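# Move the red foam block into the tote by the door

## Task

Get the red foam block into the tote beside the door so it lies wholly inside, with no part sticking out past the tote's rim. The robot must not topple or be left leaning, or the attempt fails. The block must stay in the tote by itself at the end; if it only stays because the robot holds or props it, the goal is not met.

## Robot and tools

ROBOT. A Hello Robot Stretch 3 with one arm. It has a two-wheeled base (0.33 m long, 0.34 m wide), a lift that raises the arm along a mast, and a telescoping arm that reaches out to the robot's right side. The gripper can only move forward or back by driving the base, because the base cannot slide sideways. Turns on the spot pivot about the point midway between the drive wheels, 0.05 m behind the front edge. With the arm retracted and the wrist folded, a turn sweeps a 0.28 m radius circle. An unfolded, level gripper reaches beyond that circle.

FRAMES. Base frame: origin on the floor between the drive wheels, x forward, y left, z up. hand_pose is reported in this frame, at the point where the closed fingertips meet. With all wrist joints at zero, that hand frame has x up, y pointing back along the arm toward the mast, and z toward the rear. Odometry frame: the base frame as it was when the scene began. Heading is positive to the left, within -3.142 to 3.142. Odometry comes only from wheel turns, so wheel slip shows up as travel.

execute_actions. Argument actions: a list with at most one action. An empty list just returns the state and images. An action may contain:
- base: exactly one command, and it is an offset from where the base was last reported. {"translate_m": d} drives straight d metres, forward positive, range -1 to 1. {"rotate_rad": d} turns in place d radians, counter-clockwise (left) positive, range -3.2 to 3.2.
- joints: absolute targets given by name, each with its own tolerance for "done". lift_m 0 to 1.1 m (arm height). arm_m 0 to 0.52 m (extension). wrist_yaw_rad -1.345 to 4.42: 0 is along the arm, positive swings toward the front, 3.0 folds it over the base. wrist_pitch_rad -1.57 to 0.451: 0 is level, negative tips the fingertips down. wrist_roll_rad -2.911 to 2.911: 0 has the fingers side by side. gripper_m -0.089 to 0.179: larger is wider. The real fingertip gap is about 0.007 m smaller when nearly closed and 0.025 m smaller when wide, and it is zero below 0.007. head_pan_rad -3.953 to 1.73: 0 is forward, positive is left, -1.57 looks along the arm. head_tilt_rad -1.53 to 0.419: negative looks down.
- contact_limits: {"arm_m": effort%} from 1 to 100. The arm stops with contact_stop once its motor effort reaches that level (negative when retracting), and this also caps how hard it holds until the next action. Too low a value stops it at once. Values above the maximum are cut down to it.
Argument cameras: a list of head_camera, nav_camera, wrist_camera or all. Leaving it out, or sending null or ["all"], returns all cameras. [] returns none. An unknown key, camera name or out-of-range value rejects the whole call and nothing moves. Motions start together and can finish at different times. A joint you leave out may keep pushing toward its old target. No action lasts longer than 15 s.

wait: seconds 0 to 10. Commands nothing new and returns the state and images. zoom_image: camera plus region [x0,y0,x1,y1] in image pixels from the top-left corner, at most 504x504, taken from that camera's latest full image. finished_scene: scene (1 or 2). It ends the scene for good after the last command is held, and reports success and the next task. Replying without any tool call ends every remaining scene.

RESULTS. base_status and joint_status: "done" (for the base this only means the wheels turned as commanded), "off_target" (stopped short and possibly still pushing), contact_stop, time_out, torque_fault. After the last three the old target is dropped. A lift or arm that hit a contact_stop goes slack until it is commanded again. on_its_own covers things not commanded in this call; "held at" gives the target being held. motor_effort is a percentage, with the peak in brackets; readings are noisy and biased. Effort at rest outside its normal range suggests pushing or carrying a load. Positive wheel effort means pushing forward. turned_by_wheels and turned_by_imu give the turn since the last result. base_tilt is in degrees, forward/right positive, with a fixed bias of up to about 4. lidar_m gives 12 distances in 30° sectors, the 1st ahead and counting counter-clockwise (4th left, 7th behind, 10th right), in a plane 0.17 m high, range 0.15 to 12 m. "-" means nothing seen. It misses glass and thin legs, and the robot's own parts can block sectors 5, 6, 9 and 10. wrist_depth_mm (45 to 1000) and head_depth_mm (280 to 4000, head image sideways) are 7x7 grids of median depth. After any stop, later motion calls in the same reply are skipped.

SPEED. Full speed (0.30 m/s, 1.9 rad/s) only with the arm stowed: lift_m below 0.30, arm_m below 0.03, wrist_yaw_rad above 2.54. Otherwise 0.10 m/s and 0.63 rad/s.

GRIPPER. Grip by commanding gripper_m below the block's width. Release by commanding at least 0.02 above the value where contact began. Neither the reading nor "done" proves the block is held, so check with the cameras. To squeeze again, send a new value.

AVOID. Fold or unfold the wrist only with lift_m between 0.32 and 0.95, wrist_pitch_rad -0.4 and roll near 0. Once folded, the lift may go down to 0.25. With yaw below -0.4, keep pitch at -0.5 or lower. An arm pushing on something rigid with the gripper higher than about 0.45 m can tip the robot, and so can a second push after a contact stop. Do not drive while gripping or pushing something fixed. If the robot snags, back out in small steps. If it leans, free the gripper and lower lift_m to about 0.2. The wrist and base have no contact stop, and prolonged strain causes a 10 s torque_fault. Avoid drops, slams and hard pushes. A loose object may occasionally be nudged by something else. Camera intrinsics and poses are given in the calibration, with small per-scene errors.

Each tool is called by a JSON object that holds its "api" and its "payload", one argument or row to a line.

## Session

{"api": "execute_actions", "payload": {
  "actions": []
}}

Scene clock: 0.00 s.
base_odometry: x=+0.000 y=+0.000 heading=+0.000 (m, m, rad; odometry frame)
turned_by_wheels: +0.000 (rad since the last result)
turned_by_imu: +0.000 (rad since the last result)
base_tilt: forward=-1.6 right=-0.5 (deg)
lidar_m: 1.48 2.25 1.01 0.77 0.76 0.79 1.15 1.19 1.30 1.00 0.98 1.03
head_depth_mm: 1279 1244 1240 1272 1271 1258 1256 / 1458 1445 1426 1434 1439 1428 1427 / 1678 1664 1668 1666 1650 1662 1656 / 2014 1999 1996 1984 1990 1955 1964 / 2240 2364 2383 2432 2448 2431 2202 / 2236 2286 2329 2366 2361 2399 2041 / 2143 2163 2182 2226 2215 2270 2199
base_status: not commanded
joint_positions: lift_m=+0.354 arm_m=-0.002 wrist_yaw_rad=+2.967 wrist_pitch_rad=-0.355 wrist_roll_rad=-0.004 gripper_m=+0.037 head_pan_rad=-0.014 head_tilt_rad=-0.021
joint_status: not commanded
motor_effort: left_wheel=+1 right_wheel=+0 lift_m=+26 arm_m=+0 wrist_yaw_rad=+0 wrist_pitch_rad=+5 wrist_roll_rad=+0 gripper_m=+0 head_pan_rad=-1 head_tilt_rad=+1 (%)
hand_pose: x=+0.0191 y=+0.0855 z=+0.3812 quat_wxyz=(+0.185, +0.702, +0.064, +0.684) (m; base frame)
wrist_depth_mm: - 710 742 926 - - - / 594 727 821 984 - - - / 631 - 859 - - - - / 674 - 906 - - - - / 695 - 841 803 825 845 854 / 623 - - 652 712 698 690 / 531 537 549 556 563 565 588
pictures: head_camera (sideways: a quarter turn clockwise sets it upright), nav_camera (sideways: a quarter turn counterclockwise sets it upright), wrist_camera
camera_calibration (this result's frames):
head_camera: T_world_to_cam=[[-0.057615, -0.040537, -0.997516, 1.32463], [0.0607916, 0.997179, -0.0440345, 0.0618947], [0.996486, -0.0631776, -0.0549882, 0.0228687], [0, 0, 0, 1]] pos_world=[0.0497675, -0.00657885, 1.32532]
nav_camera: T_world_to_cam=[[0.062936, -0.0302696, 0.997558, -1.25085], [-0.0209885, -0.999359, -0.0290001, 0.0921935], [0.997797, -0.0191121, -0.063531, 0.0291306], [0, 0, 0, 1]] pos_world=[0.0515918, 0.0548285, 1.25232]
wrist_camera: T_world_to_cam=[[0.98087, -0.187093, 0.0537666, -0.0322015], [-0.0503457, -0.510615, -0.858334, 0.400281], [0.188042, 0.839207, -0.510267, 0.283901], [0, 0, 0, 1]] pos_world=[-0.00164745, -0.0398869, 0.490172]
Images, in order (width x height): head_camera 896x504, nav_camera 672x504, wrist_camera 644x364.

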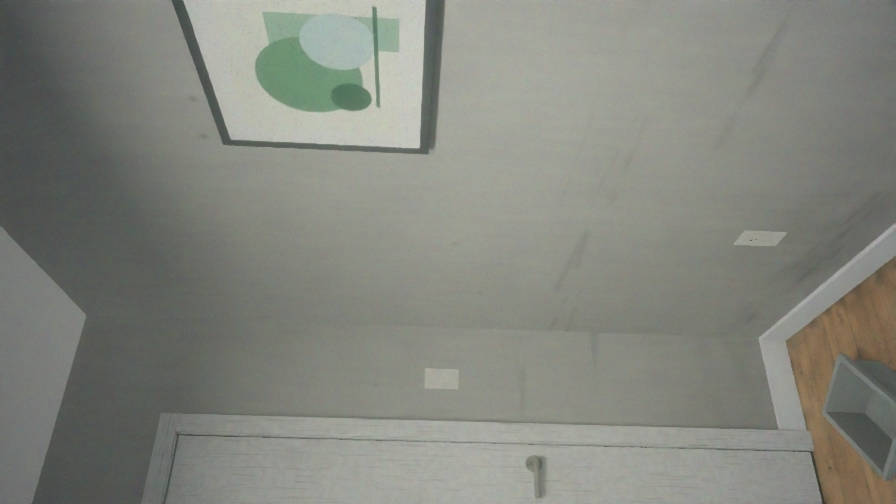

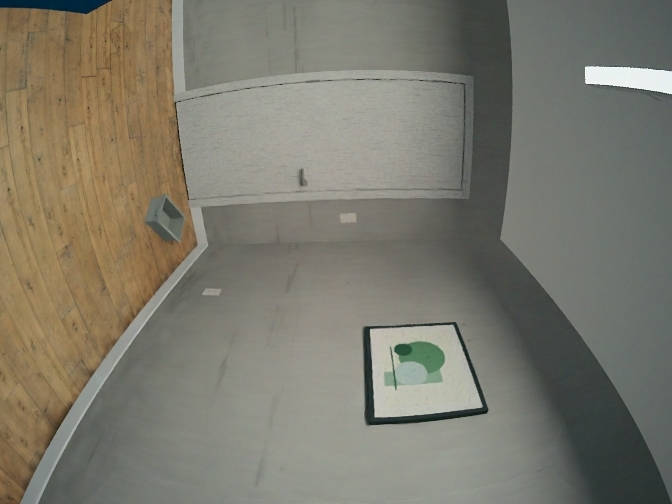

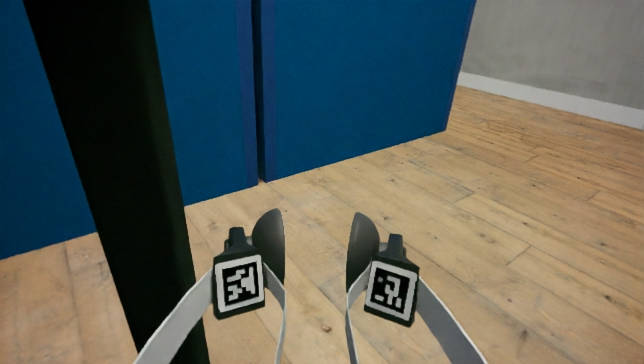

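{"api": "execute_actions", "payload": {
  "actions": [
    {"joints": {"head_pan_rad": -2.7, "head_tilt_rad": -0.5, "lift_m": 0.27}}
  ],
  "cameras": ["head_camera", "nav_camera"]
}}

Scene clock: 2.37 s.
base_odometry: x=+0.000 y=+0.000 heading=+0.000 (m, m, rad; odometry frame)
turned_by_wheels: +0.000 (rad since the last result)
turned_by_imu: -0.001 (rad since the last result)
base_tilt: forward=-1.7 right=-0.4 (deg)
lidar_m: 1.48 2.26 1.01 0.77 0.76 0.79 1.15 1.19 1.30 1.00 0.98 1.03
head_depth_mm: 1284 1392 1526 1706 1888 1651 1367 / 1279 1393 1521 1703 1867 1632 1374 / 1274 1367 1485 1671 1856 1634 1364 / 1262 1353 1489 1542 1741 1623 1350 / 1265 1326 1462 1527 1773 1599 1334 / 1265 1330 1479 1508 1761 1596 1326 / 1266 1353 1459 1476 1759 1582 1324
base_status: not commanded
joint_positions: lift_m=+0.270 arm_m=-0.002 wrist_yaw_rad=+2.967 wrist_pitch_rad=-0.356 wrist_roll_rad=-0.004 gripper_m=+0.037 head_pan_rad=-2.693 head_tilt_rad=-0.494
joint_status: all done
motor_effort: left_wheel=+1(0) right_wheel=+0(0) lift_m=+21(24) arm_m=+1(1) wrist_yaw_rad=+0(0) wrist_pitch_rad=+5(5) wrist_roll_rad=+0(0) gripper_m=+1(1) head_pan_rad=-5(41) head_tilt_rad=-2(22) (%)
hand_pose: x=+0.0191 y=+0.0854 z=+0.2971 quat_wxyz=(+0.186, +0.702, +0.065, +0.684) (m; base frame)
wrist_depth_mm: - 690 772 904 - - - / 599 726 800 998 - - - / 620 - 908 - - - - / 649 - 826 848 891 900 935 / 615 - 676 673 712 709 715 / 521 528 - 551 580 571 586 / 451 - - 471 458 482 487
pictures: head_camera (sideways: a quarter turn clockwise sets it upright), nav_camera (sideways: a quarter turn counterclockwise sets it upright)
camera_calibration (this result's frames):
head_camera: T_world_to_cam=[[0.437506, 0.256584, -0.861831, 1.14438], [0.413515, -0.908482, -0.0605536, 0.0812163], [-0.798495, -0.329887, -0.503567, 0.617643], [0, 0, 0, 1]] pos_world=[-0.0410718, -0.0160936, 1.30221]
nav_camera: T_world_to_cam=[[-0.473271, -0.195309, 0.858993, -1.0666], [-0.416162, 0.909009, -0.0226078, 0.0862658], [-0.776417, -0.36818, -0.511488, 0.622963], [0, 0, 0, 1]] pos_world=[0.0147909, -0.0573695, 1.23679]
Images, in order (width x height): head_camera 896x504, nav_camera 672x504.

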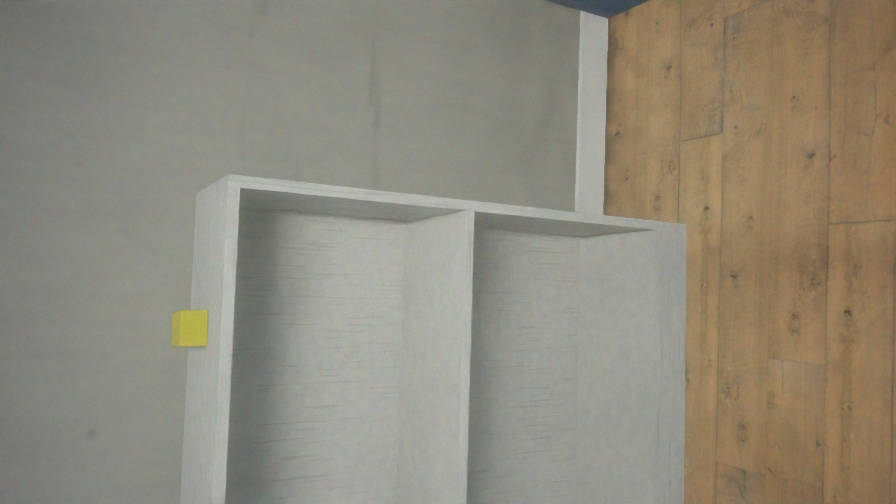

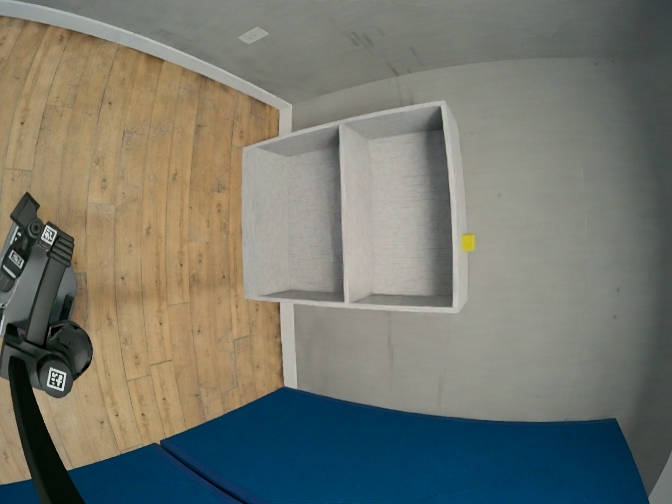

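{"api": "execute_actions", "payload": {
  "actions": [
    {"base": {"rotate_rad": 0.62}, "joints": {"head_pan_rad": 0.0, "head_tilt_rad": -0.6}}
  ],
  "cameras": ["head_camera", "nav_camera"]
}}

Scene clock: 5.33 s.
base_odometry: x=+0.000 y=+0.000 heading=+0.620 (m, m, rad; odometry frame)
turned_by_wheels: +0.620 (rad since the last result)
turned_by_imu: +0.624 (rad since the last result)
base_tilt: forward=-1.6 right=-0.4 (deg)
lidar_m: 2.25 0.94 0.76 0.75 0.83 1.19 1.44 1.21 0.98 0.98 1.07 1.66
head_depth_mm: 1932 2083 2337 2261 1841 1518 1296 / 1935 2163 2401 2337 1821 1510 1288 / 1953 2155 2418 2310 1820 1506 1276 / 2000 2200 2490 2295 1794 1487 1269 / 2045 2258 2493 2256 1802 1488 1263 / 2050 2294 2559 2234 1756 1467 1257 / 2072 2321 2565 2208 1756 1466 1243
base_status: done
joint_positions: lift_m=+0.270 arm_m=-0.002 wrist_yaw_rad=+2.967 wrist_pitch_rad=-0.356 wrist_roll_rad=-0.004 gripper_m=+0.037 head_pan_rad=-0.007 head_tilt_rad=-0.593
joint_status: all done
motor_effort: left_wheel=-2(9) right_wheel=+1(5) lift_m=+21(21) arm_m=+1(1) wrist_yaw_rad=+0(0) wrist_pitch_rad=+5(5) wrist_roll_rad=+0(0) gripper_m=+0(1) head_pan_rad=+3(39) head_tilt_rad=-3(10) (%)
hand_pose: x=+0.0191 y=+0.0854 z=+0.2971 quat_wxyz=(+0.186, +0.702, +0.065, +0.684) (m; base frame)
wrist_depth_mm: - 704 712 726 740 740 734 / 751 757 760 789 793 783 799 / 801 - 846 835 815 871 860 / 789 - 845 839 902 889 902 / 610 - 674 685 691 701 710 / 512 528 - 546 575 552 590 / 453 - - 475 456 478 481
pictures: head_camera (sideways: a quarter turn clockwise sets it upright), nav_camera (sideways: a quarter turn counterclockwise sets it upright)
camera_calibration (this result's frames):
head_camera: T_world_to_cam=[[-0.588795, -0.0370811, -0.807432, 1.07971], [0.0227331, 0.997792, -0.0624008, 0.0859969], [0.807963, -0.0550966, -0.586652, 0.71594], [0, 0, 0, 1]] pos_world=[0.0553194, -0.00632435, 1.29717]
nav_camera: T_world_to_cam=[[0.593609, -0.0336809, 0.804048, -1.00147], [-0.0288491, -0.999372, -0.0205642, 0.0812399], [0.804236, -0.010989, -0.594208, 0.720942], [0, 0, 0, 1]] pos_world=[0.0170144, 0.0553811, 1.23529]
Images, in order (width x height): head_camera 896x504, nav_camera 672x504.

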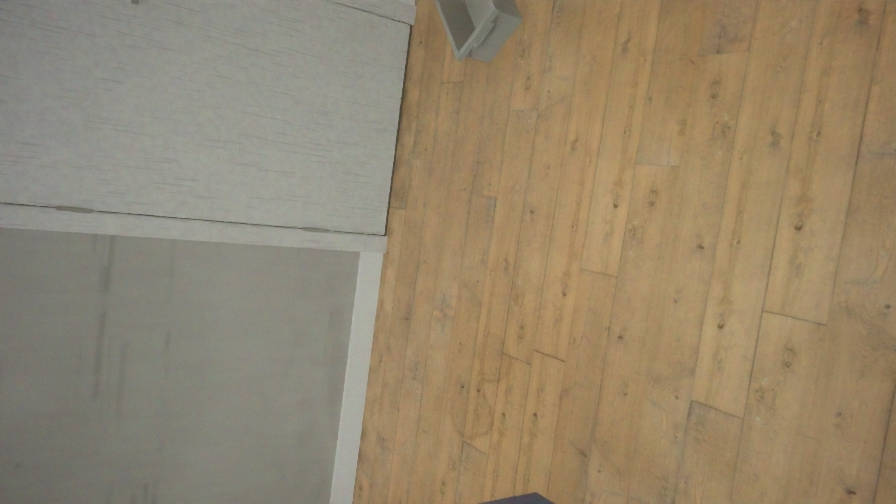

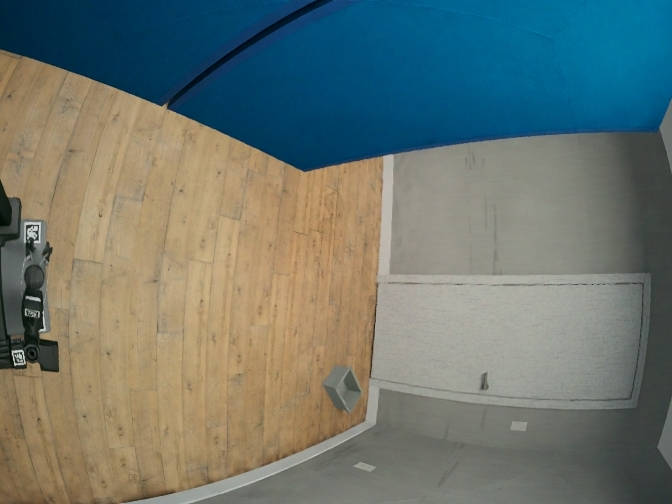

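{"api": "execute_actions", "payload": {
  "actions": [
    {"base": {"translate_m": 1.0}}
  ],
  "cameras": []
}}

{"api": "execute_actions", "payload": {
  "actions": [
    {"base": {"translate_m": 0.77}, "joints": {"head_pan_rad": 1.2, "head_tilt_rad": -0.6}}
  ],
  "cameras": ["head_camera", "nav_camera"]
}}

Scene clock: 10.83 s.
base_odometry: x=+0.814 y=+0.581 heading=+0.620 (m, m, rad; odometry frame)
turned_by_wheels: +0.000 (rad since the last result)
turned_by_imu: +0.006 (rad since the last result)
base_tilt: forward=-1.7 right=-0.5 (deg)
lidar_m: 1.26 1.42 0.60 0.59 0.65 1.02 2.17 1.40 1.15 1.14 1.25 1.28
head_depth_mm: 1058 1159 1282 1442 1643 1520 1302 / 1069 1180 1304 1464 1683 1528 1287 / 1085 1186 1319 1497 1696 1503 1273 / 1113 1230 1372 1541 1700 1483 1272 / 1130 1254 1404 1585 1730 1475 1265 / 1142 1271 1413 1614 1768 1474 1252 / 1162 1290 1445 1653 1759 1450 1245
base_status: done
joint_positions: lift_m=+0.270 arm_m=-0.002 wrist_yaw_rad=+2.967 wrist_pitch_rad=-0.356 wrist_roll_rad=-0.004 gripper_m=+0.037 head_pan_rad=-0.007 head_tilt_rad=-0.594
joint_status: not commanded
motor_effort: left_wheel=-2(6) right_wheel=+1(5) lift_m=+22(22) arm_m=+1(0) wrist_yaw_rad=+0(0) wrist_pitch_rad=+5(5) wrist_roll_rad=+0(0) gripper_m=+1(1) head_pan_rad=+3(2) head_tilt_rad=-3(3) (%)
hand_pose: x=+0.0191 y=+0.0854 z=+0.2970 quat_wxyz=(+0.186, +0.702, +0.065, +0.684) (m; base frame)
wrist_depth_mm: - 571 576 567 581 - - / 598 617 623 617 633 - - / 649 - 662 668 681 - - / 717 - 703 724 732 918 931 / 625 - 674 660 700 696 709 / 506 525 - 540 580 566 579 / 445 - - 480 458 483 477
pictures: none
No camera images: the call's "cameras" was empty. Leave "cameras" out to get every camera's image.

Scene clock: 15.17 s.
base_odometry: x=+1.441 y=+1.028 heading=+0.620 (m, m, rad; odometry frame)
turned_by_wheels: +0.000 (rad since the last result)
turned_by_imu: +0.004 (rad since the last result)
base_tilt: forward=-1.9 right=-0.5 (deg)
lidar_m: 0.51 0.59 0.93 3.08 0.68 0.81 2.93 1.56 1.27 1.27 0.63 0.51
head_depth_mm: 941 965 996 1019 1050 1074 1118 / 1162 1199 1227 1282 1313 1356 1259 / 1483 1524 1630 1691 1706 1500 1283 / 2093 2199 2386 2209 1803 1482 1267 / 3088 3453 3006 2240 1791 1479 1259 / 3088 3373 2991 2234 1759 1468 1256 / 3004 3322 2907 2213 1750 1452 1255
base_status: done
joint_positions: lift_m=+0.270 arm_m=-0.002 wrist_yaw_rad=+2.967 wrist_pitch_rad=-0.356 wrist_roll_rad=-0.004 gripper_m=+0.037 head_pan_rad=+1.193 head_tilt_rad=-0.594
joint_status: all done
motor_effort: left_wheel=-2(6) right_wheel=+1(6) lift_m=+22(22) arm_m=+1(1) wrist_yaw_rad=+0(0) wrist_pitch_rad=+5(5) wrist_roll_rad=+0(0) gripper_m=+0(0) head_pan_rad=+3(39) head_tilt_rad=-3(3) (%)
hand_pose: x=+0.0191 y=+0.0854 z=+0.2970 quat_wxyz=(+0.186, +0.702, +0.065, +0.684) (m; base frame)
wrist_depth_mm: - - - - - 934 623 / 521 - - - - 914 625 / 540 - - - - 914 628 / 587 - 825 846 895 835 605 / 605 - 687 679 710 710 600 / 530 517 - 534 580 555 559 / 457 - - 476 457 482 482
pictures: head_camera (sideways: a quarter turn clockwise sets it upright), nav_camera (sideways: a quarter turn counterclockwise sets it upright)
camera_calibration (this result's frames):
head_camera: T_world_to_cam=[[-0.178948, -0.562699, -0.807061, 1.07673], [-0.921781, 0.382656, -0.0624105, 0.0917711], [0.343945, 0.732765, -0.587161, 0.719433], [0, 0, 0, 1]] pos_world=[0.0298259, 0.0435813, 1.29713]
nav_camera: T_world_to_cam=[[0.246646, 0.541547, 0.803674, -0.998861], [0.921018, -0.388977, -0.0205506, 0.075428], [0.301482, 0.745267, -0.594714, 0.724668], [0, 0, 0, 1]] pos_world=[-0.0415797, 0.0301987, 1.23528]
Images, in order (width x height): head_camera 896x504, nav_camera 672x504.

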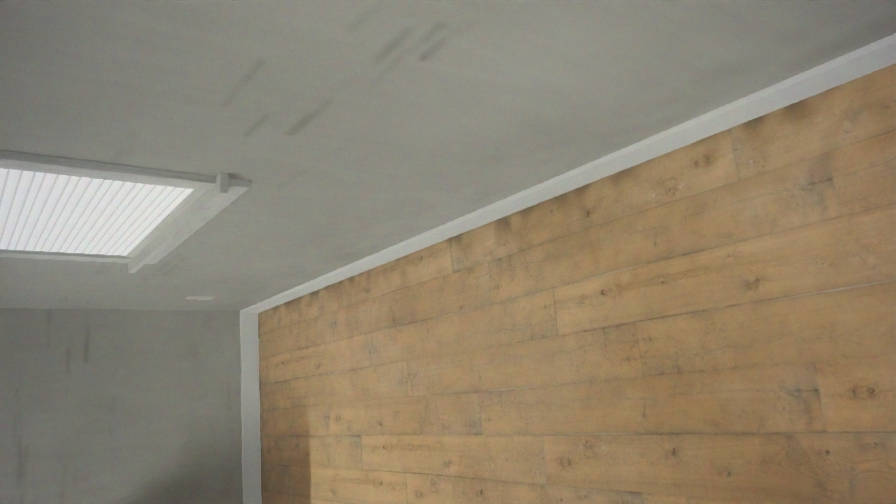

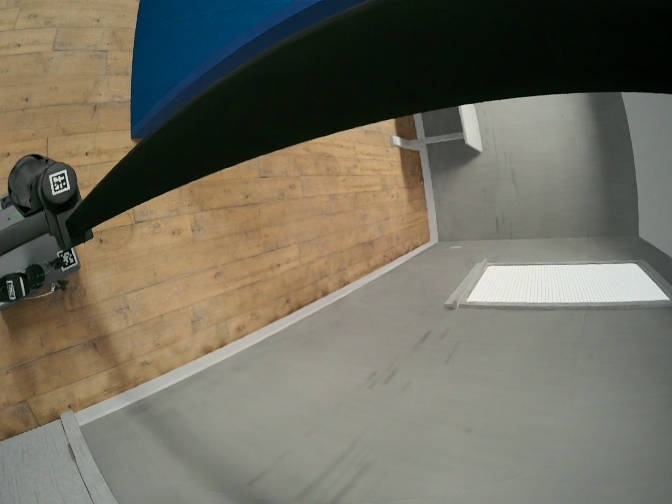

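{"api": "execute_actions", "payload": {
  "actions": [
    {"base": {"rotate_rad": 1.395}, "joints": {"head_pan_rad": 0.3, "head_tilt_rad": -0.55}}
  ],
  "cameras": ["nav_camera"]
}}

Scene clock: 17.47 s.
base_odometry: x=+1.441 y=+1.028 heading=+2.015 (m, m, rad; odometry frame)
turned_by_wheels: +1.395 (rad since the last result)
turned_by_imu: +1.404 (rad since the last result)
base_tilt: forward=-1.7 right=-0.3 (deg)
lidar_m: 1.99 0.63 0.65 1.74 1.81 1.31 1.27 0.74 0.54 0.51 0.55 0.75
head_depth_mm: 2992 3302 3474 2466 1942 1573 1311 / 3047 3344 3493 2473 1905 1557 1320 / 3145 3296 3254 2422 1907 1545 1304 / 3190 3558 3308 2414 1869 1531 1301 / 3312 3661 3331 2406 1850 1519 1291 / 807 875 956 1041 1146 1274 1257 / 680 723 773 832 894 976 1083
base_status: done
joint_positions: lift_m=+0.270 arm_m=-0.002 wrist_yaw_rad=+2.967 wrist_pitch_rad=-0.356 wrist_roll_rad=-0.004 gripper_m=+0.037 head_pan_rad=+0.307 head_tilt_rad=-0.556
joint_status: all done
motor_effort: left_wheel=-2(8) right_wheel=+1(6) lift_m=+22(22) arm_m=+1(0) wrist_yaw_rad=+0(0) wrist_pitch_rad=+5(5) wrist_roll_rad=+0(0) gripper_m=+0(0) head_pan_rad=-4(42) head_tilt_rad=+2(5) (%)
hand_pose: x=+0.0191 y=+0.0854 z=+0.2970 quat_wxyz=(+0.186, +0.702, +0.065, +0.684) (m; base frame)
wrist_depth_mm: - - - - 946 616 518 / - - - - 946 616 567 / - - - - 991 619 619 / 784 - 824 836 852 669 677 / 613 - 684 685 708 668 710 / 530 526 - 545 575 578 582 / 452 - - 468 459 478 485
pictures: nav_camera (sideways: a quarter turn counterclockwise sets it upright)
camera_calibration (this result's frames):
nav_camera: T_world_to_cam=[[0.546092, 0.142388, 0.825536, -1.02919], [0.282347, -0.959075, -0.0213526, 0.080369], [0.78871, 0.244748, -0.563946, 0.681667], [0, 0, 0, 1]] pos_world=[0.00170232, 0.0567867, 1.23577]
Images, in order (width x height): nav_camera 672x504.

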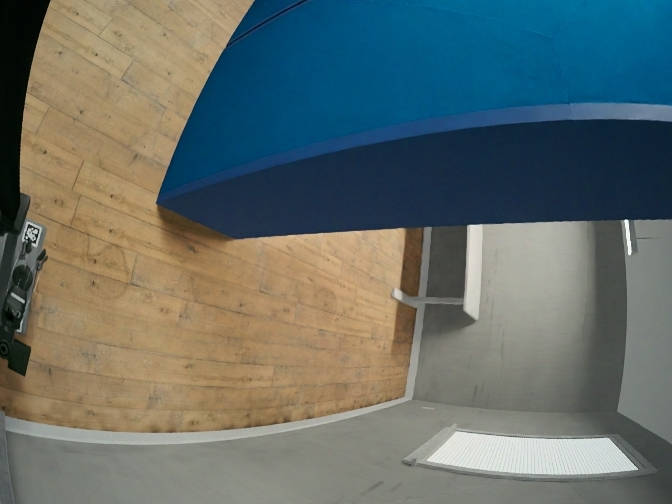

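{"api": "execute_actions", "payload": {
  "actions": [
    {"base": {"translate_m": 1.0}}
  ],
  "cameras": []
}}

{"api": "execute_actions", "payload": {
  "actions": [
    {"base": {"translate_m": 0.38}, "joints": {"head_pan_rad": 1.3, "head_tilt_rad": -0.5}}
  ],
  "cameras": ["nav_camera"]
}}

{"api": "execute_actions", "payload": {
  "actions": [
    {"base": {"rotate_rad": 1.56}, "joints": {"head_pan_rad": 0.6, "head_tilt_rad": -0.4}}
  ],
  "cameras": ["head_camera", "nav_camera"]
}}

Scene clock: 22.80 s.
base_odometry: x=+1.012 y=+1.931 heading=+2.014 (m, m, rad; odometry frame)
turned_by_wheels: +0.000 (rad since the last result)
turned_by_imu: +0.006 (rad since the last result)
base_tilt: forward=-1.7 right=-0.4 (deg)
lidar_m: 2.01 2.12 3.12 0.44 0.45 0.61 1.98 0.75 0.55 0.53 0.55 0.75
head_depth_mm: 2087 2297 2511 2501 1925 1568 1323 / 2156 2325 2596 2467 1927 1551 1330 / 2219 2402 2683 2449 1877 1541 1302 / 2287 2397 2708 2417 1870 1524 1289 / 2340 2382 2851 2394 1869 1521 1287 / 2378 2341 2928 2368 1841 1514 1283 / 2491 2465 2958 2337 1824 1501 1285
base_status: done
joint_positions: lift_m=+0.270 arm_m=-0.002 wrist_yaw_rad=+2.967 wrist_pitch_rad=-0.356 wrist_roll_rad=-0.004 gripper_m=+0.037 head_pan_rad=+0.307 head_tilt_rad=-0.556
joint_status: not commanded
motor_effort: left_wheel=-2(7) right_wheel=+1(5) lift_m=+22(22) arm_m=+1(1) wrist_yaw_rad=+0(0) wrist_pitch_rad=+5(5) wrist_roll_rad=+0(0) gripper_m=+0(1) head_pan_rad=-4(4) head_tilt_rad=+2(3) (%)
hand_pose: x=+0.0191 y=+0.0854 z=+0.2970 quat_wxyz=(+0.186, +0.702, +0.065, +0.684) (m; base frame)
wrist_depth_mm: - 405 - - - - - / 407 433 - - - - - / 436 - - - - - - / 470 - 762 880 885 895 926 / 509 - 603 661 718 700 711 / 516 531 - 542 580 573 573 / 454 - - 475 466 490 484
pictures: none
No camera images: the call's "cameras" was empty. Leave "cameras" out to get every camera's image.

Scene clock: 25.80 s.
base_odometry: x=+0.849 y=+2.274 heading=+2.014 (m, m, rad; odometry frame)
turned_by_wheels: +0.000 (rad since the last result)
turned_by_imu: +0.002 (rad since the last result)
base_tilt: forward=-1.6 right=-0.4 (deg)
lidar_m: 2.03 1.74 2.43 2.29 0.65 0.63 2.00 0.75 0.55 0.53 0.55 0.75
head_depth_mm: 3194 3447 3507 2725 2048 1641 1366 / 3206 3471 3748 2635 2017 1621 1343 / 3112 3350 3588 2612 1997 1611 1343 / 2974 3261 3515 2634 1985 1600 1336 / 2854 3128 3396 2573 1957 1580 1322 / 2786 3093 3316 2565 1954 1571 1317 / 2748 2978 3222 2518 1933 1553 1312
base_status: done
joint_positions: lift_m=+0.270 arm_m=-0.002 wrist_yaw_rad=+2.967 wrist_pitch_rad=-0.356 wrist_roll_rad=-0.004 gripper_m=+0.037 head_pan_rad=+1.293 head_tilt_rad=-0.507
joint_status: all done
motor_effort: left_wheel=-2(6) right_wheel=+1(5) lift_m=+21(22) arm_m=+1(0) wrist_yaw_rad=+0(0) wrist_pitch_rad=+5(5) wrist_roll_rad=+0(0) gripper_m=+0(1) head_pan_rad=+3(39) head_tilt_rad=+3(7) (%)
hand_pose: x=+0.0191 y=+0.0854 z=+0.2970 quat_wxyz=(+0.186, +0.702, +0.065, +0.684) (m; base frame)
wrist_depth_mm: - - - - - - - / - - - - - - - / 849 - - - - - - / 718 - 829 845 870 912 919 / 617 - 680 663 696 703 740 / 515 523 - 552 577 572 572 / 460 - - 471 457 474 487
pictures: nav_camera (sideways: a quarter turn counterclockwise sets it upright)
camera_calibration (this result's frames):
nav_camera: T_world_to_cam=[[0.171687, 0.494576, 0.852008, -1.06142], [0.955762, -0.293292, -0.0223426, 0.0775514], [0.238837, 0.818153, -0.523051, 0.631815], [0, 0, 0, 1]] pos_world=[-0.0427898, 0.0307778, 1.23655]
Images, in order (width x height): nav_camera 672x504.

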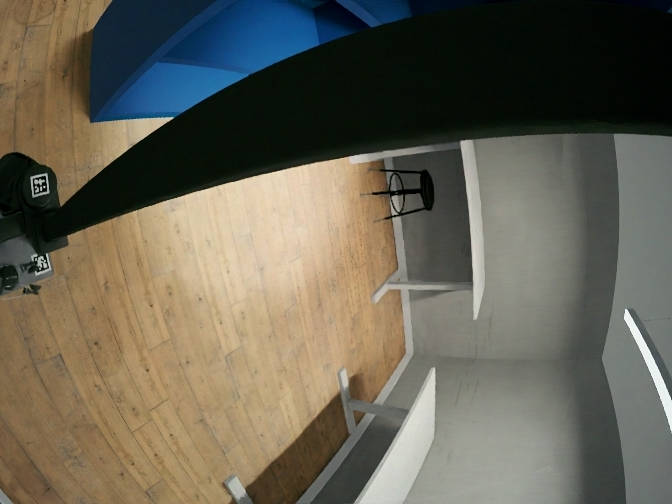

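Scene clock: 28.10 s.
base_odometry: x=+0.849 y=+2.274 heading=-2.709 (m, m, rad; odometry frame)
turned_by_wheels: +1.560 (rad since the last result)
turned_by_imu: +1.570 (rad since the last result)
base_tilt: forward=-1.8 right=-0.5 (deg)
lidar_m: 2.29 1.32 0.63 2.13 0.76 0.55 0.53 0.54 0.73 1.91 1.74 2.43
head_depth_mm: 1241 2069 2211 2357 2324 1794 1451 / 1179 1269 1338 1509 2031 1782 1444 / 1249 1345 1297 1530 1533 1682 1445 / 1326 1433 1252 1621 1319 1549 1386 / 1236 1365 1232 891 1317 1062 1347 / 1113 1204 1107 734 1209 953 892 / 505 541 587 636 713 801 910
base_status: done
joint_positions: lift_m=+0.270 arm_m=-0.002 wrist_yaw_rad=+2.967 wrist_pitch_rad=-0.356 wrist_roll_rad=-0.004 gripper_m=+0.037 head_pan_rad=+0.607 head_tilt_rad=-0.408
joint_status: all done
motor_effort: left_wheel=-2(7) right_wheel=+1(6) lift_m=+22(22) arm_m=+1(0) wrist_yaw_rad=+0(0) wrist_pitch_rad=+5(5) wrist_roll_rad=+0(0) gripper_m=+0(0) head_pan_rad=-4(38) head_tilt_rad=+3(12) (%)
hand_pose: x=+0.0191 y=+0.0854 z=+0.2970 quat_wxyz=(+0.186, +0.702, +0.065, +0.684) (m; base frame)
wrist_depth_mm: - - - - 857 571 - / 868 - - - 909 643 - / 855 - - - 888 705 - / 760 - 833 862 834 708 766 / 631 - 670 663 692 700 730 / 516 524 - 553 576 566 580 / 454 - - 467 455 478 489
pictures: head_camera (sideways: a quarter turn clockwise sets it upright), nav_camera (sideways: a quarter turn counterclockwise sets it upright)
camera_calibration (this result's frames):
head_camera: T_world_to_cam=[[-0.329293, -0.279057, -0.90205, 1.20152], [-0.547329, 0.834872, -0.0584728, 0.0843752], [0.769414, 0.474463, -0.427653, 0.5093], [0, 0, 0, 1]] pos_world=[0.0499694, 0.0232048, 1.30656]
nav_camera: T_world_to_cam=[[0.374452, 0.224311, 0.899706, -1.12487], [0.555884, -0.830908, -0.0241963, 0.082407], [0.742145, 0.509192, -0.435826, 0.515249], [0, 0, 0, 1]] pos_world=[-0.00698935, 0.0584326, 1.2386]
Images, in order (width x height): head_camera 896x504, nav_camera 672x504.

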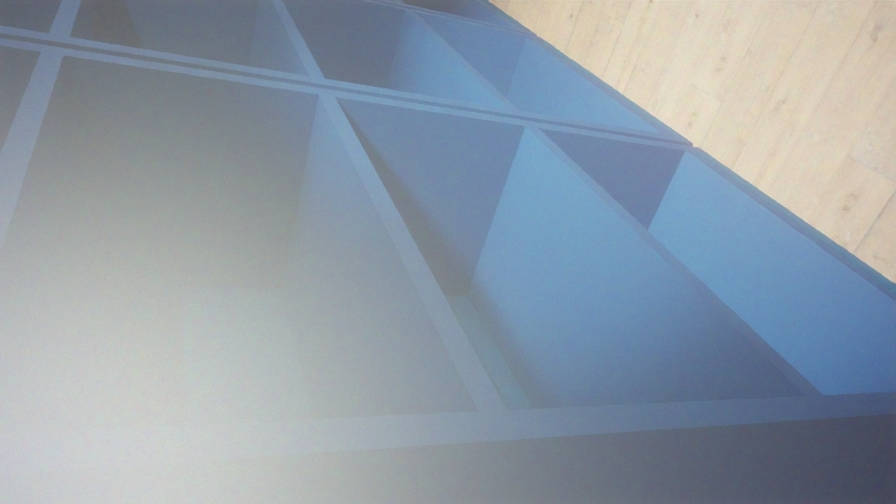

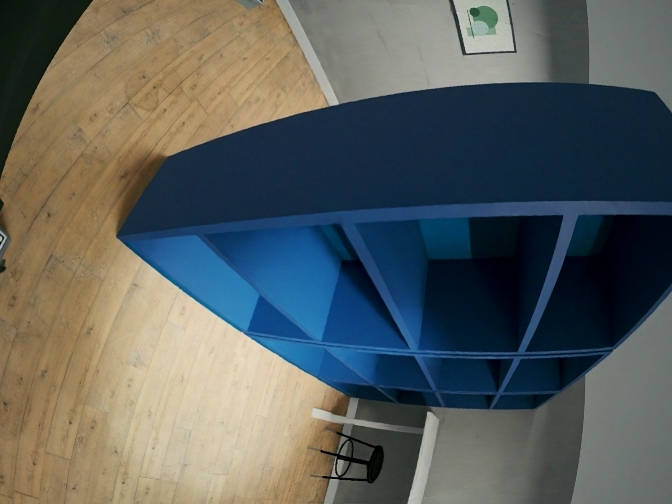

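{"api": "execute_actions", "payload": {
  "actions": [
    {"base": {"translate_m": 0.9}, "joints": {"head_pan_rad": 1.1, "head_tilt_rad": -0.5}}
  ],
  "cameras": ["head_camera", "nav_camera"]
}}

Scene clock: 33.00 s.
base_odometry: x=+0.031 y=+1.897 heading=-2.709 (m, m, rad; odometry frame)
turned_by_wheels: +0.000 (rad since the last result)
turned_by_imu: +0.005 (rad since the last result)
base_tilt: forward=-1.8 right=-0.3 (deg)
lidar_m: 1.87 0.68 0.63 0.92 0.64 0.66 1.43 1.47 1.99 1.68 1.87 2.14
head_depth_mm: 515 573 651 1336 1215 1413 1328 / 518 553 602 675 786 963 1272 / 592 625 667 665 770 862 992 / 689 738 777 655 933 928 1078 / 812 879 887 619 1099 940 844 / 812 874 895 610 1087 937 796 / 774 834 870 605 1043 928 776
base_status: done
joint_positions: lift_m=+0.270 arm_m=-0.002 wrist_yaw_rad=+2.967 wrist_pitch_rad=-0.356 wrist_roll_rad=-0.004 gripper_m=+0.037 head_pan_rad=+1.093 head_tilt_rad=-0.494
joint_status: all done
motor_effort: left_wheel=-2(6) right_wheel=+1(5) lift_m=+22(22) arm_m=+0(0) wrist_yaw_rad=+0(0) wrist_pitch_rad=+5(5) wrist_roll_rad=+0(0) gripper_m=+0(1) head_pan_rad=+3(31) head_tilt_rad=-3(10) (%)
hand_pose: x=+0.0191 y=+0.0854 z=+0.2969 quat_wxyz=(+0.186, +0.702, +0.065, +0.684) (m; base frame)
wrist_depth_mm: - 818 856 918 818 564 - / 681 858 924 - 841 597 - / 673 - 948 949 846 641 - / 644 - 665 698 707 702 799 / 545 - 606 649 672 703 706 / 522 522 - 542 572 559 582 / 458 - - 473 463 477 491
pictures: head_camera (sideways: a quarter turn clockwise sets it upright), nav_camera (sideways: a quarter turn counterclockwise sets it upright)
camera_calibration (this result's frames):
head_camera: T_world_to_cam=[[-0.19591, -0.468117, -0.861676, 1.14804], [-0.876181, 0.478162, -0.0605602, 0.089092], [0.44037, 0.74312, -0.503831, 0.61043], [0, 0, 0, 1]] pos_world=[0.034158, 0.041194, 1.30219]
nav_camera: T_world_to_cam=[[0.261302, 0.440591, 0.858837, -1.07087], [0.878603, -0.477017, -0.0226018, 0.0783599], [0.399722, 0.760483, -0.511751, 0.616131], [0, 0, 0, 1]] pos_world=[-0.0353066, 0.0406399, 1.23678]
Images, in order (width x height): head_camera 896x504, nav_camera 672x504.

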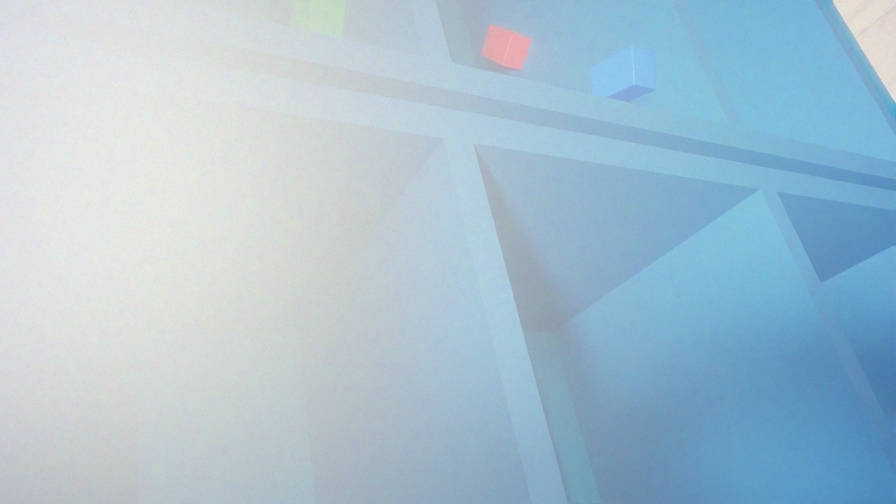

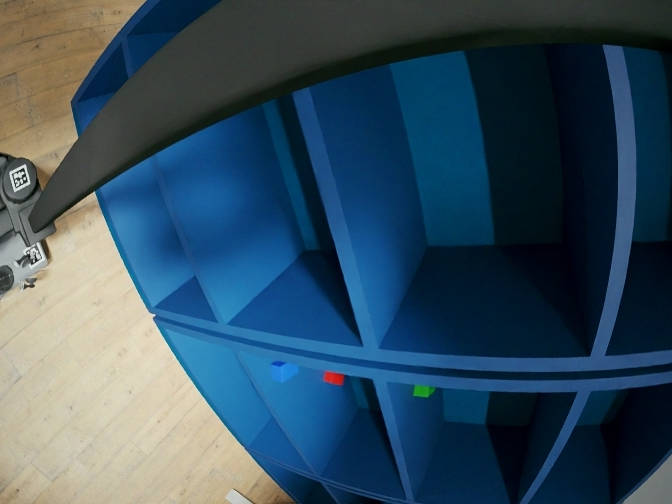

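{"api": "execute_actions", "payload": {
  "actions": [
    {"base": {"translate_m": 0.9}, "joints": {"head_pan_rad": 1.45, "head_tilt_rad": -0.75}}
  ],
  "cameras": ["head_camera", "nav_camera"]
}}

Scene clock: 38.07 s.
base_odometry: x=-0.786 y=+1.520 heading=-2.709 (m, m, rad; odometry frame)
turned_by_wheels: +0.000 (rad since the last result)
turned_by_imu: +0.005 (rad since the last result)
base_tilt: forward=-1.7 right=-0.6 (deg)
lidar_m: 0.77 0.70 0.66 0.93 0.62 0.68 2.32 2.41 2.05 1.65 1.41 1.00
head_depth_mm: 849 733 594 976 922 1124 1215 / 840 718 569 1117 937 1251 1213 / 831 709 558 1104 924 1272 1202 / 817 698 553 1099 921 1244 1189 / 813 691 545 1053 912 1236 1169 / 798 678 541 1079 908 1236 1160 / 786 671 532 1072 903 1204 1153
base_status: done
joint_positions: lift_m=+0.270 arm_m=-0.002 wrist_yaw_rad=+2.967 wrist_pitch_rad=-0.356 wrist_roll_rad=-0.004 gripper_m=+0.037 head_pan_rad=+1.443 head_tilt_rad=-0.741
joint_status: all done
motor_effort: left_wheel=-2(7) right_wheel=+1(5) lift_m=+22(22) arm_m=+0(0) wrist_yaw_rad=+0(0) wrist_pitch_rad=+5(6) wrist_roll_rad=+0(0) gripper_m=+0(0) head_pan_rad=+2(26) head_tilt_rad=-4(21) (%)
hand_pose: x=+0.0191 y=+0.0854 z=+0.2969 quat_wxyz=(+0.186, +0.702, +0.065, +0.684) (m; base frame)
wrist_depth_mm: - 835 868 899 908 581 - / 617 864 915 982 960 626 - / 606 - 932 998 883 656 - / 608 - 675 696 714 715 810 / 557 - 607 649 689 695 719 / 535 527 - 541 582 574 590 / 447 - - 474 453 475 487
pictures: head_camera (sideways: a quarter turn clockwise sets it upright), nav_camera (sideways: a quarter turn counterclockwise sets it upright)
camera_calibration (this result's frames):
head_camera: T_world_to_cam=[[-0.0482808, -0.700285, -0.712229, 0.952323], [-0.989009, 0.133282, -0.0640032, 0.0942427], [0.139747, 0.701311, -0.699024, 0.866189], [0, 0, 0, 1]] pos_world=[0.0181382, 0.0468697, 1.28979]
nav_camera: T_world_to_cam=[[0.119038, 0.696006, 0.7081, -0.87351], [0.988298, -0.151565, -0.0171652, 0.0706065], [0.0953759, 0.701857, -0.705904, 0.870557], [0, 0, 0, 1]] pos_world=[-0.0488298, 0.00766365, 1.23427]
Images, in order (width x height): head_camera 896x504, nav_camera 672x504.

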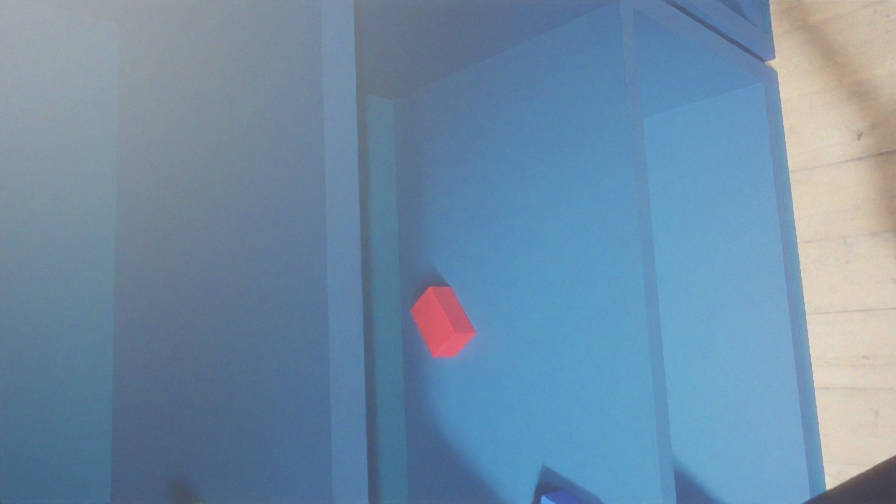

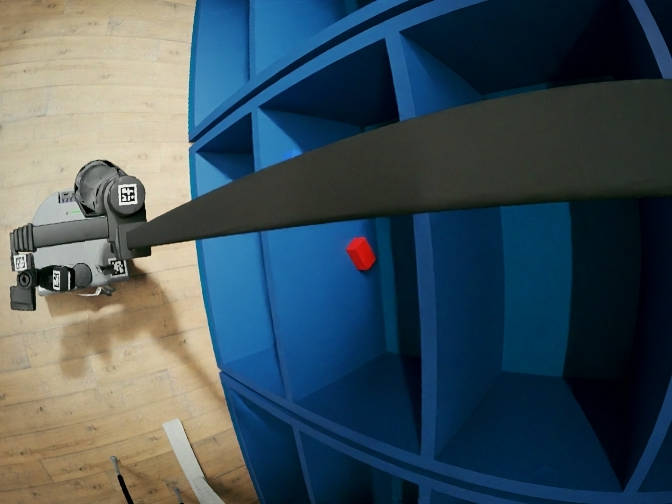

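{"api": "zoom_image", "payload": {
  "camera": "head_camera",
  "region": [360, 240, 520, 400]
}}

Region (360, 240, 520, 400) of head_camera's 896x504 image, scaled by 3.150, with more detail than that image has.

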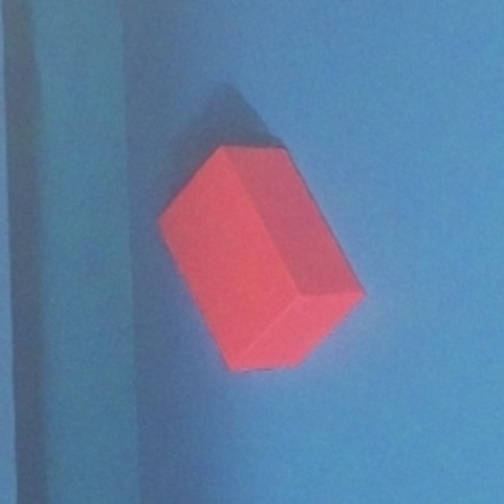

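{"api": "execute_actions", "payload": {
  "actions": [
    {"base": {"translate_m": 0.058}, "joints": {"head_pan_rad": 0.0, "head_tilt_rad": -0.95}}
  ],
  "cameras": ["head_camera", "nav_camera"]
}}

Scene clock: 42.43 s.
base_odometry: x=-0.838 y=+1.496 heading=-2.709 (m, m, rad; odometry frame)
turned_by_wheels: +0.000 (rad since the last result)
turned_by_imu: -0.001 (rad since the last result)
base_tilt: forward=-1.5 right=-0.6 (deg)
lidar_m: 0.71 1.33 0.62 0.93 0.66 0.68 2.38 2.46 2.09 1.65 1.37 0.95
head_depth_mm: 677 605 1796 1625 1428 1284 1155 / 671 1125 1102 1580 1428 1263 1153 / 665 1120 1057 1555 1408 1259 1146 / 652 1106 1082 1546 1396 1256 1130 / 644 1542 1721 1549 1388 1241 1136 / 636 1010 1636 1497 1364 1239 1124 / 628 1553 1697 1526 1376 1228 1122
base_status: done
joint_positions: lift_m=+0.270 arm_m=-0.002 wrist_yaw_rad=+2.967 wrist_pitch_rad=-0.356 wrist_roll_rad=-0.004 gripper_m=+0.037 head_pan_rad=+0.007 head_tilt_rad=-0.939
joint_status: all done
motor_effort: left_wheel=-2(6) right_wheel=+1(4) lift_m=+22(22) arm_m=+0(0) wrist_yaw_rad=+0(0) wrist_pitch_rad=+5(5) wrist_roll_rad=+0(0) gripper_m=+1(0) head_pan_rad=-4(41) head_tilt_rad=-4(18) (%)
hand_pose: x=+0.0191 y=+0.0854 z=+0.2969 quat_wxyz=(+0.186, +0.702, +0.065, +0.684) (m; base frame)
wrist_depth_mm: - 833 865 891 787 554 - / 719 908 892 969 827 601 - / 710 - 982 - 807 642 - / 644 - 675 712 719 724 813 / 553 - 609 636 695 685 709 / 519 529 - 535 580 553 575 / 448 - - 474 461 485 489
pictures: head_camera (sideways: a quarter turn clockwise sets it upright), nav_camera (sideways: a quarter turn counterclockwise sets it upright)
camera_calibration (this result's frames):
head_camera: T_world_to_cam=[[-0.826979, -0.0472838, -0.56024, 0.759037], [-0.0137192, 0.997858, -0.0639672, 0.0882299], [0.562065, -0.0452135, -0.825856, 1.02854], [0, 0, 0, 1]] pos_world=[0.0508136, -0.00564699, 1.28031]
nav_camera: T_world_to_cam=[[0.831352, -0.0234119, 0.555253, -0.678702], [-0.0201249, -0.999725, -0.0120209, 0.0700568], [0.555381, -0.00118082, -0.831595, 1.03119], [0, 0, 0, 1]] pos_world=[-0.00705235, 0.0553655, 1.23522]
Images, in order (width x height): head_camera 896x504, nav_camera 672x504.

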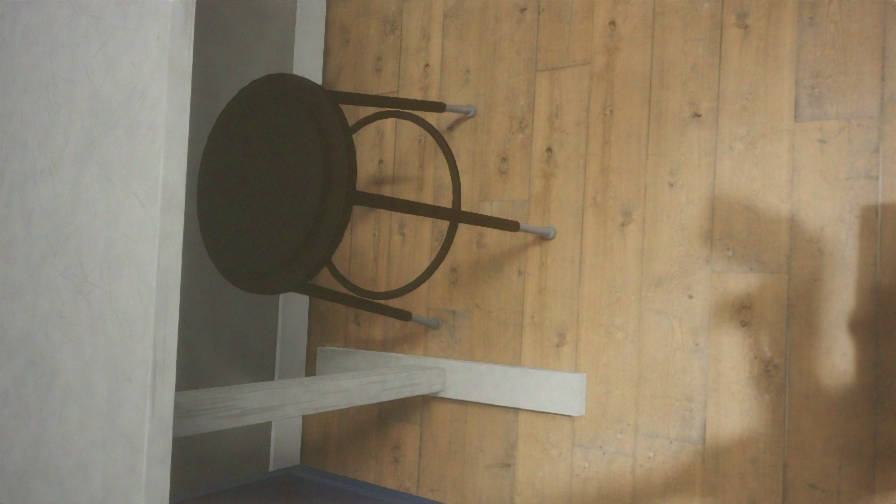

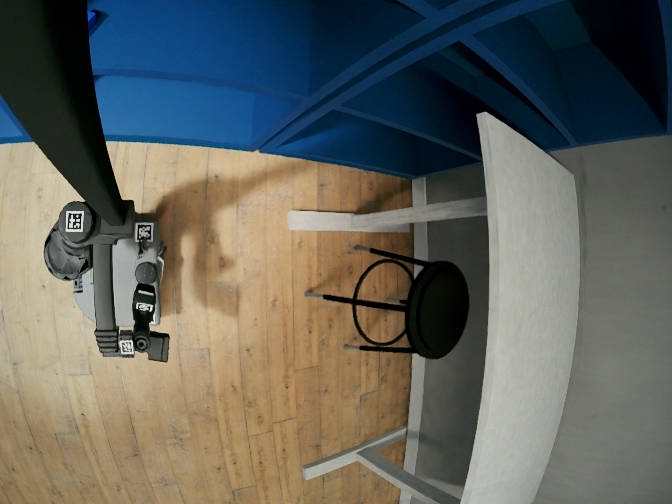

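{"api": "execute_actions", "payload": {
  "actions": []
}}

Scene clock: 43.07 s.
base_odometry: x=-0.838 y=+1.496 heading=-2.709 (m, m, rad; odometry frame)
turned_by_wheels: +0.000 (rad since the last result)
turned_by_imu: +0.000 (rad since the last result)
base_tilt: forward=-1.6 right=-0.3 (deg)
lidar_m: 0.71 1.33 0.62 0.93 0.66 0.68 2.38 2.46 2.09 1.65 1.37 0.95
head_depth_mm: 681 605 1773 1601 1425 1274 1159 / 670 1136 1100 1565 1415 1268 1146 / 663 1117 1049 1566 1397 1259 1149 / 655 1113 1083 1545 1399 1261 1139 / 644 1552 1721 1542 1397 1248 1131 / 636 1009 1641 1498 1352 1229 1130 / 628 1533 1708 1537 1370 1239 1118
base_status: done
joint_positions: lift_m=+0.270 arm_m=-0.002 wrist_yaw_rad=+2.967 wrist_pitch_rad=-0.356 wrist_roll_rad=-0.004 gripper_m=+0.037 head_pan_rad=+0.007 head_tilt_rad=-0.939
joint_status: all done
motor_effort: left_wheel=-2(6) right_wheel=+1(4) lift_m=+22(22) arm_m=+0(0) wrist_yaw_rad=+0(0) wrist_pitch_rad=+5(5) wrist_roll_rad=+0(0) gripper_m=+0(0) head_pan_rad=-4(41) head_tilt_rad=-4(18) (%)
hand_pose: x=+0.0191 y=+0.0854 z=+0.2969 quat_wxyz=(+0.186, +0.702, +0.065, +0.684) (m; base frame)
wrist_depth_mm: - 828 846 898 826 554 - / 700 870 906 998 798 587 - / 716 - 932 968 825 635 - / 627 - 672 705 702 729 786 / 572 - 615 648 687 687 710 / 534 522 - 543 576 565 566 / 452 - - 474 455 483 493
pictures: head_camera (sideways: a quarter turn clockwise sets it upright), nav_camera (sideways: a quarter turn counterclockwise sets it upright), wrist_camera
camera_calibration (this result's frames):
head_camera: T_world_to_cam=[[-0.826979, -0.0472838, -0.56024, 0.759037], [-0.0137192, 0.997858, -0.0639672, 0.0882299], [0.562065, -0.0452135, -0.825856, 1.02854], [0, 0, 0, 1]] pos_world=[0.0508136, -0.00564699, 1.28031]
nav_camera: T_world_to_cam=[[0.831352, -0.0234119, 0.555253, -0.678702], [-0.0201249, -0.999725, -0.0120209, 0.0700568], [0.555381, -0.00118081, -0.831595, 1.03119], [0, 0, 0, 1]] pos_world=[-0.00705235, 0.0553655, 1.23522]
wrist_camera: T_world_to_cam=[[0.980881, -0.187032, 0.053782, -0.0276895], [-0.0505198, -0.511596, -0.85774, 0.327787], [0.187939, 0.838623, -0.511263, 0.241396], [0, 0, 0, 1]] pos_world=[-0.00164792, -0.0399243, 0.406061]
Images, in order (width x height): head_camera 896x504, nav_camera 672x504, wrist_camera 644x364.

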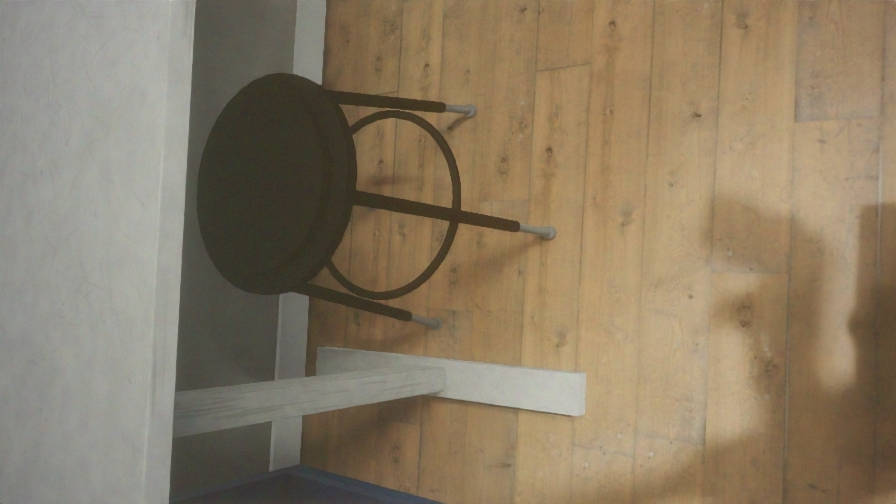

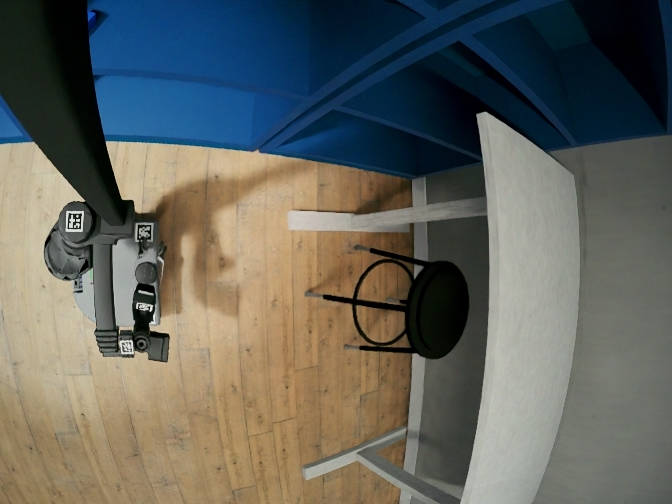

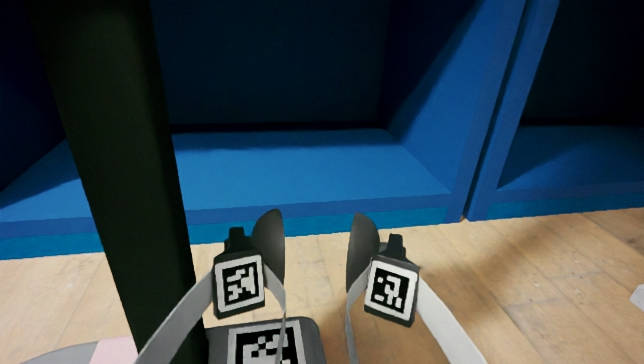

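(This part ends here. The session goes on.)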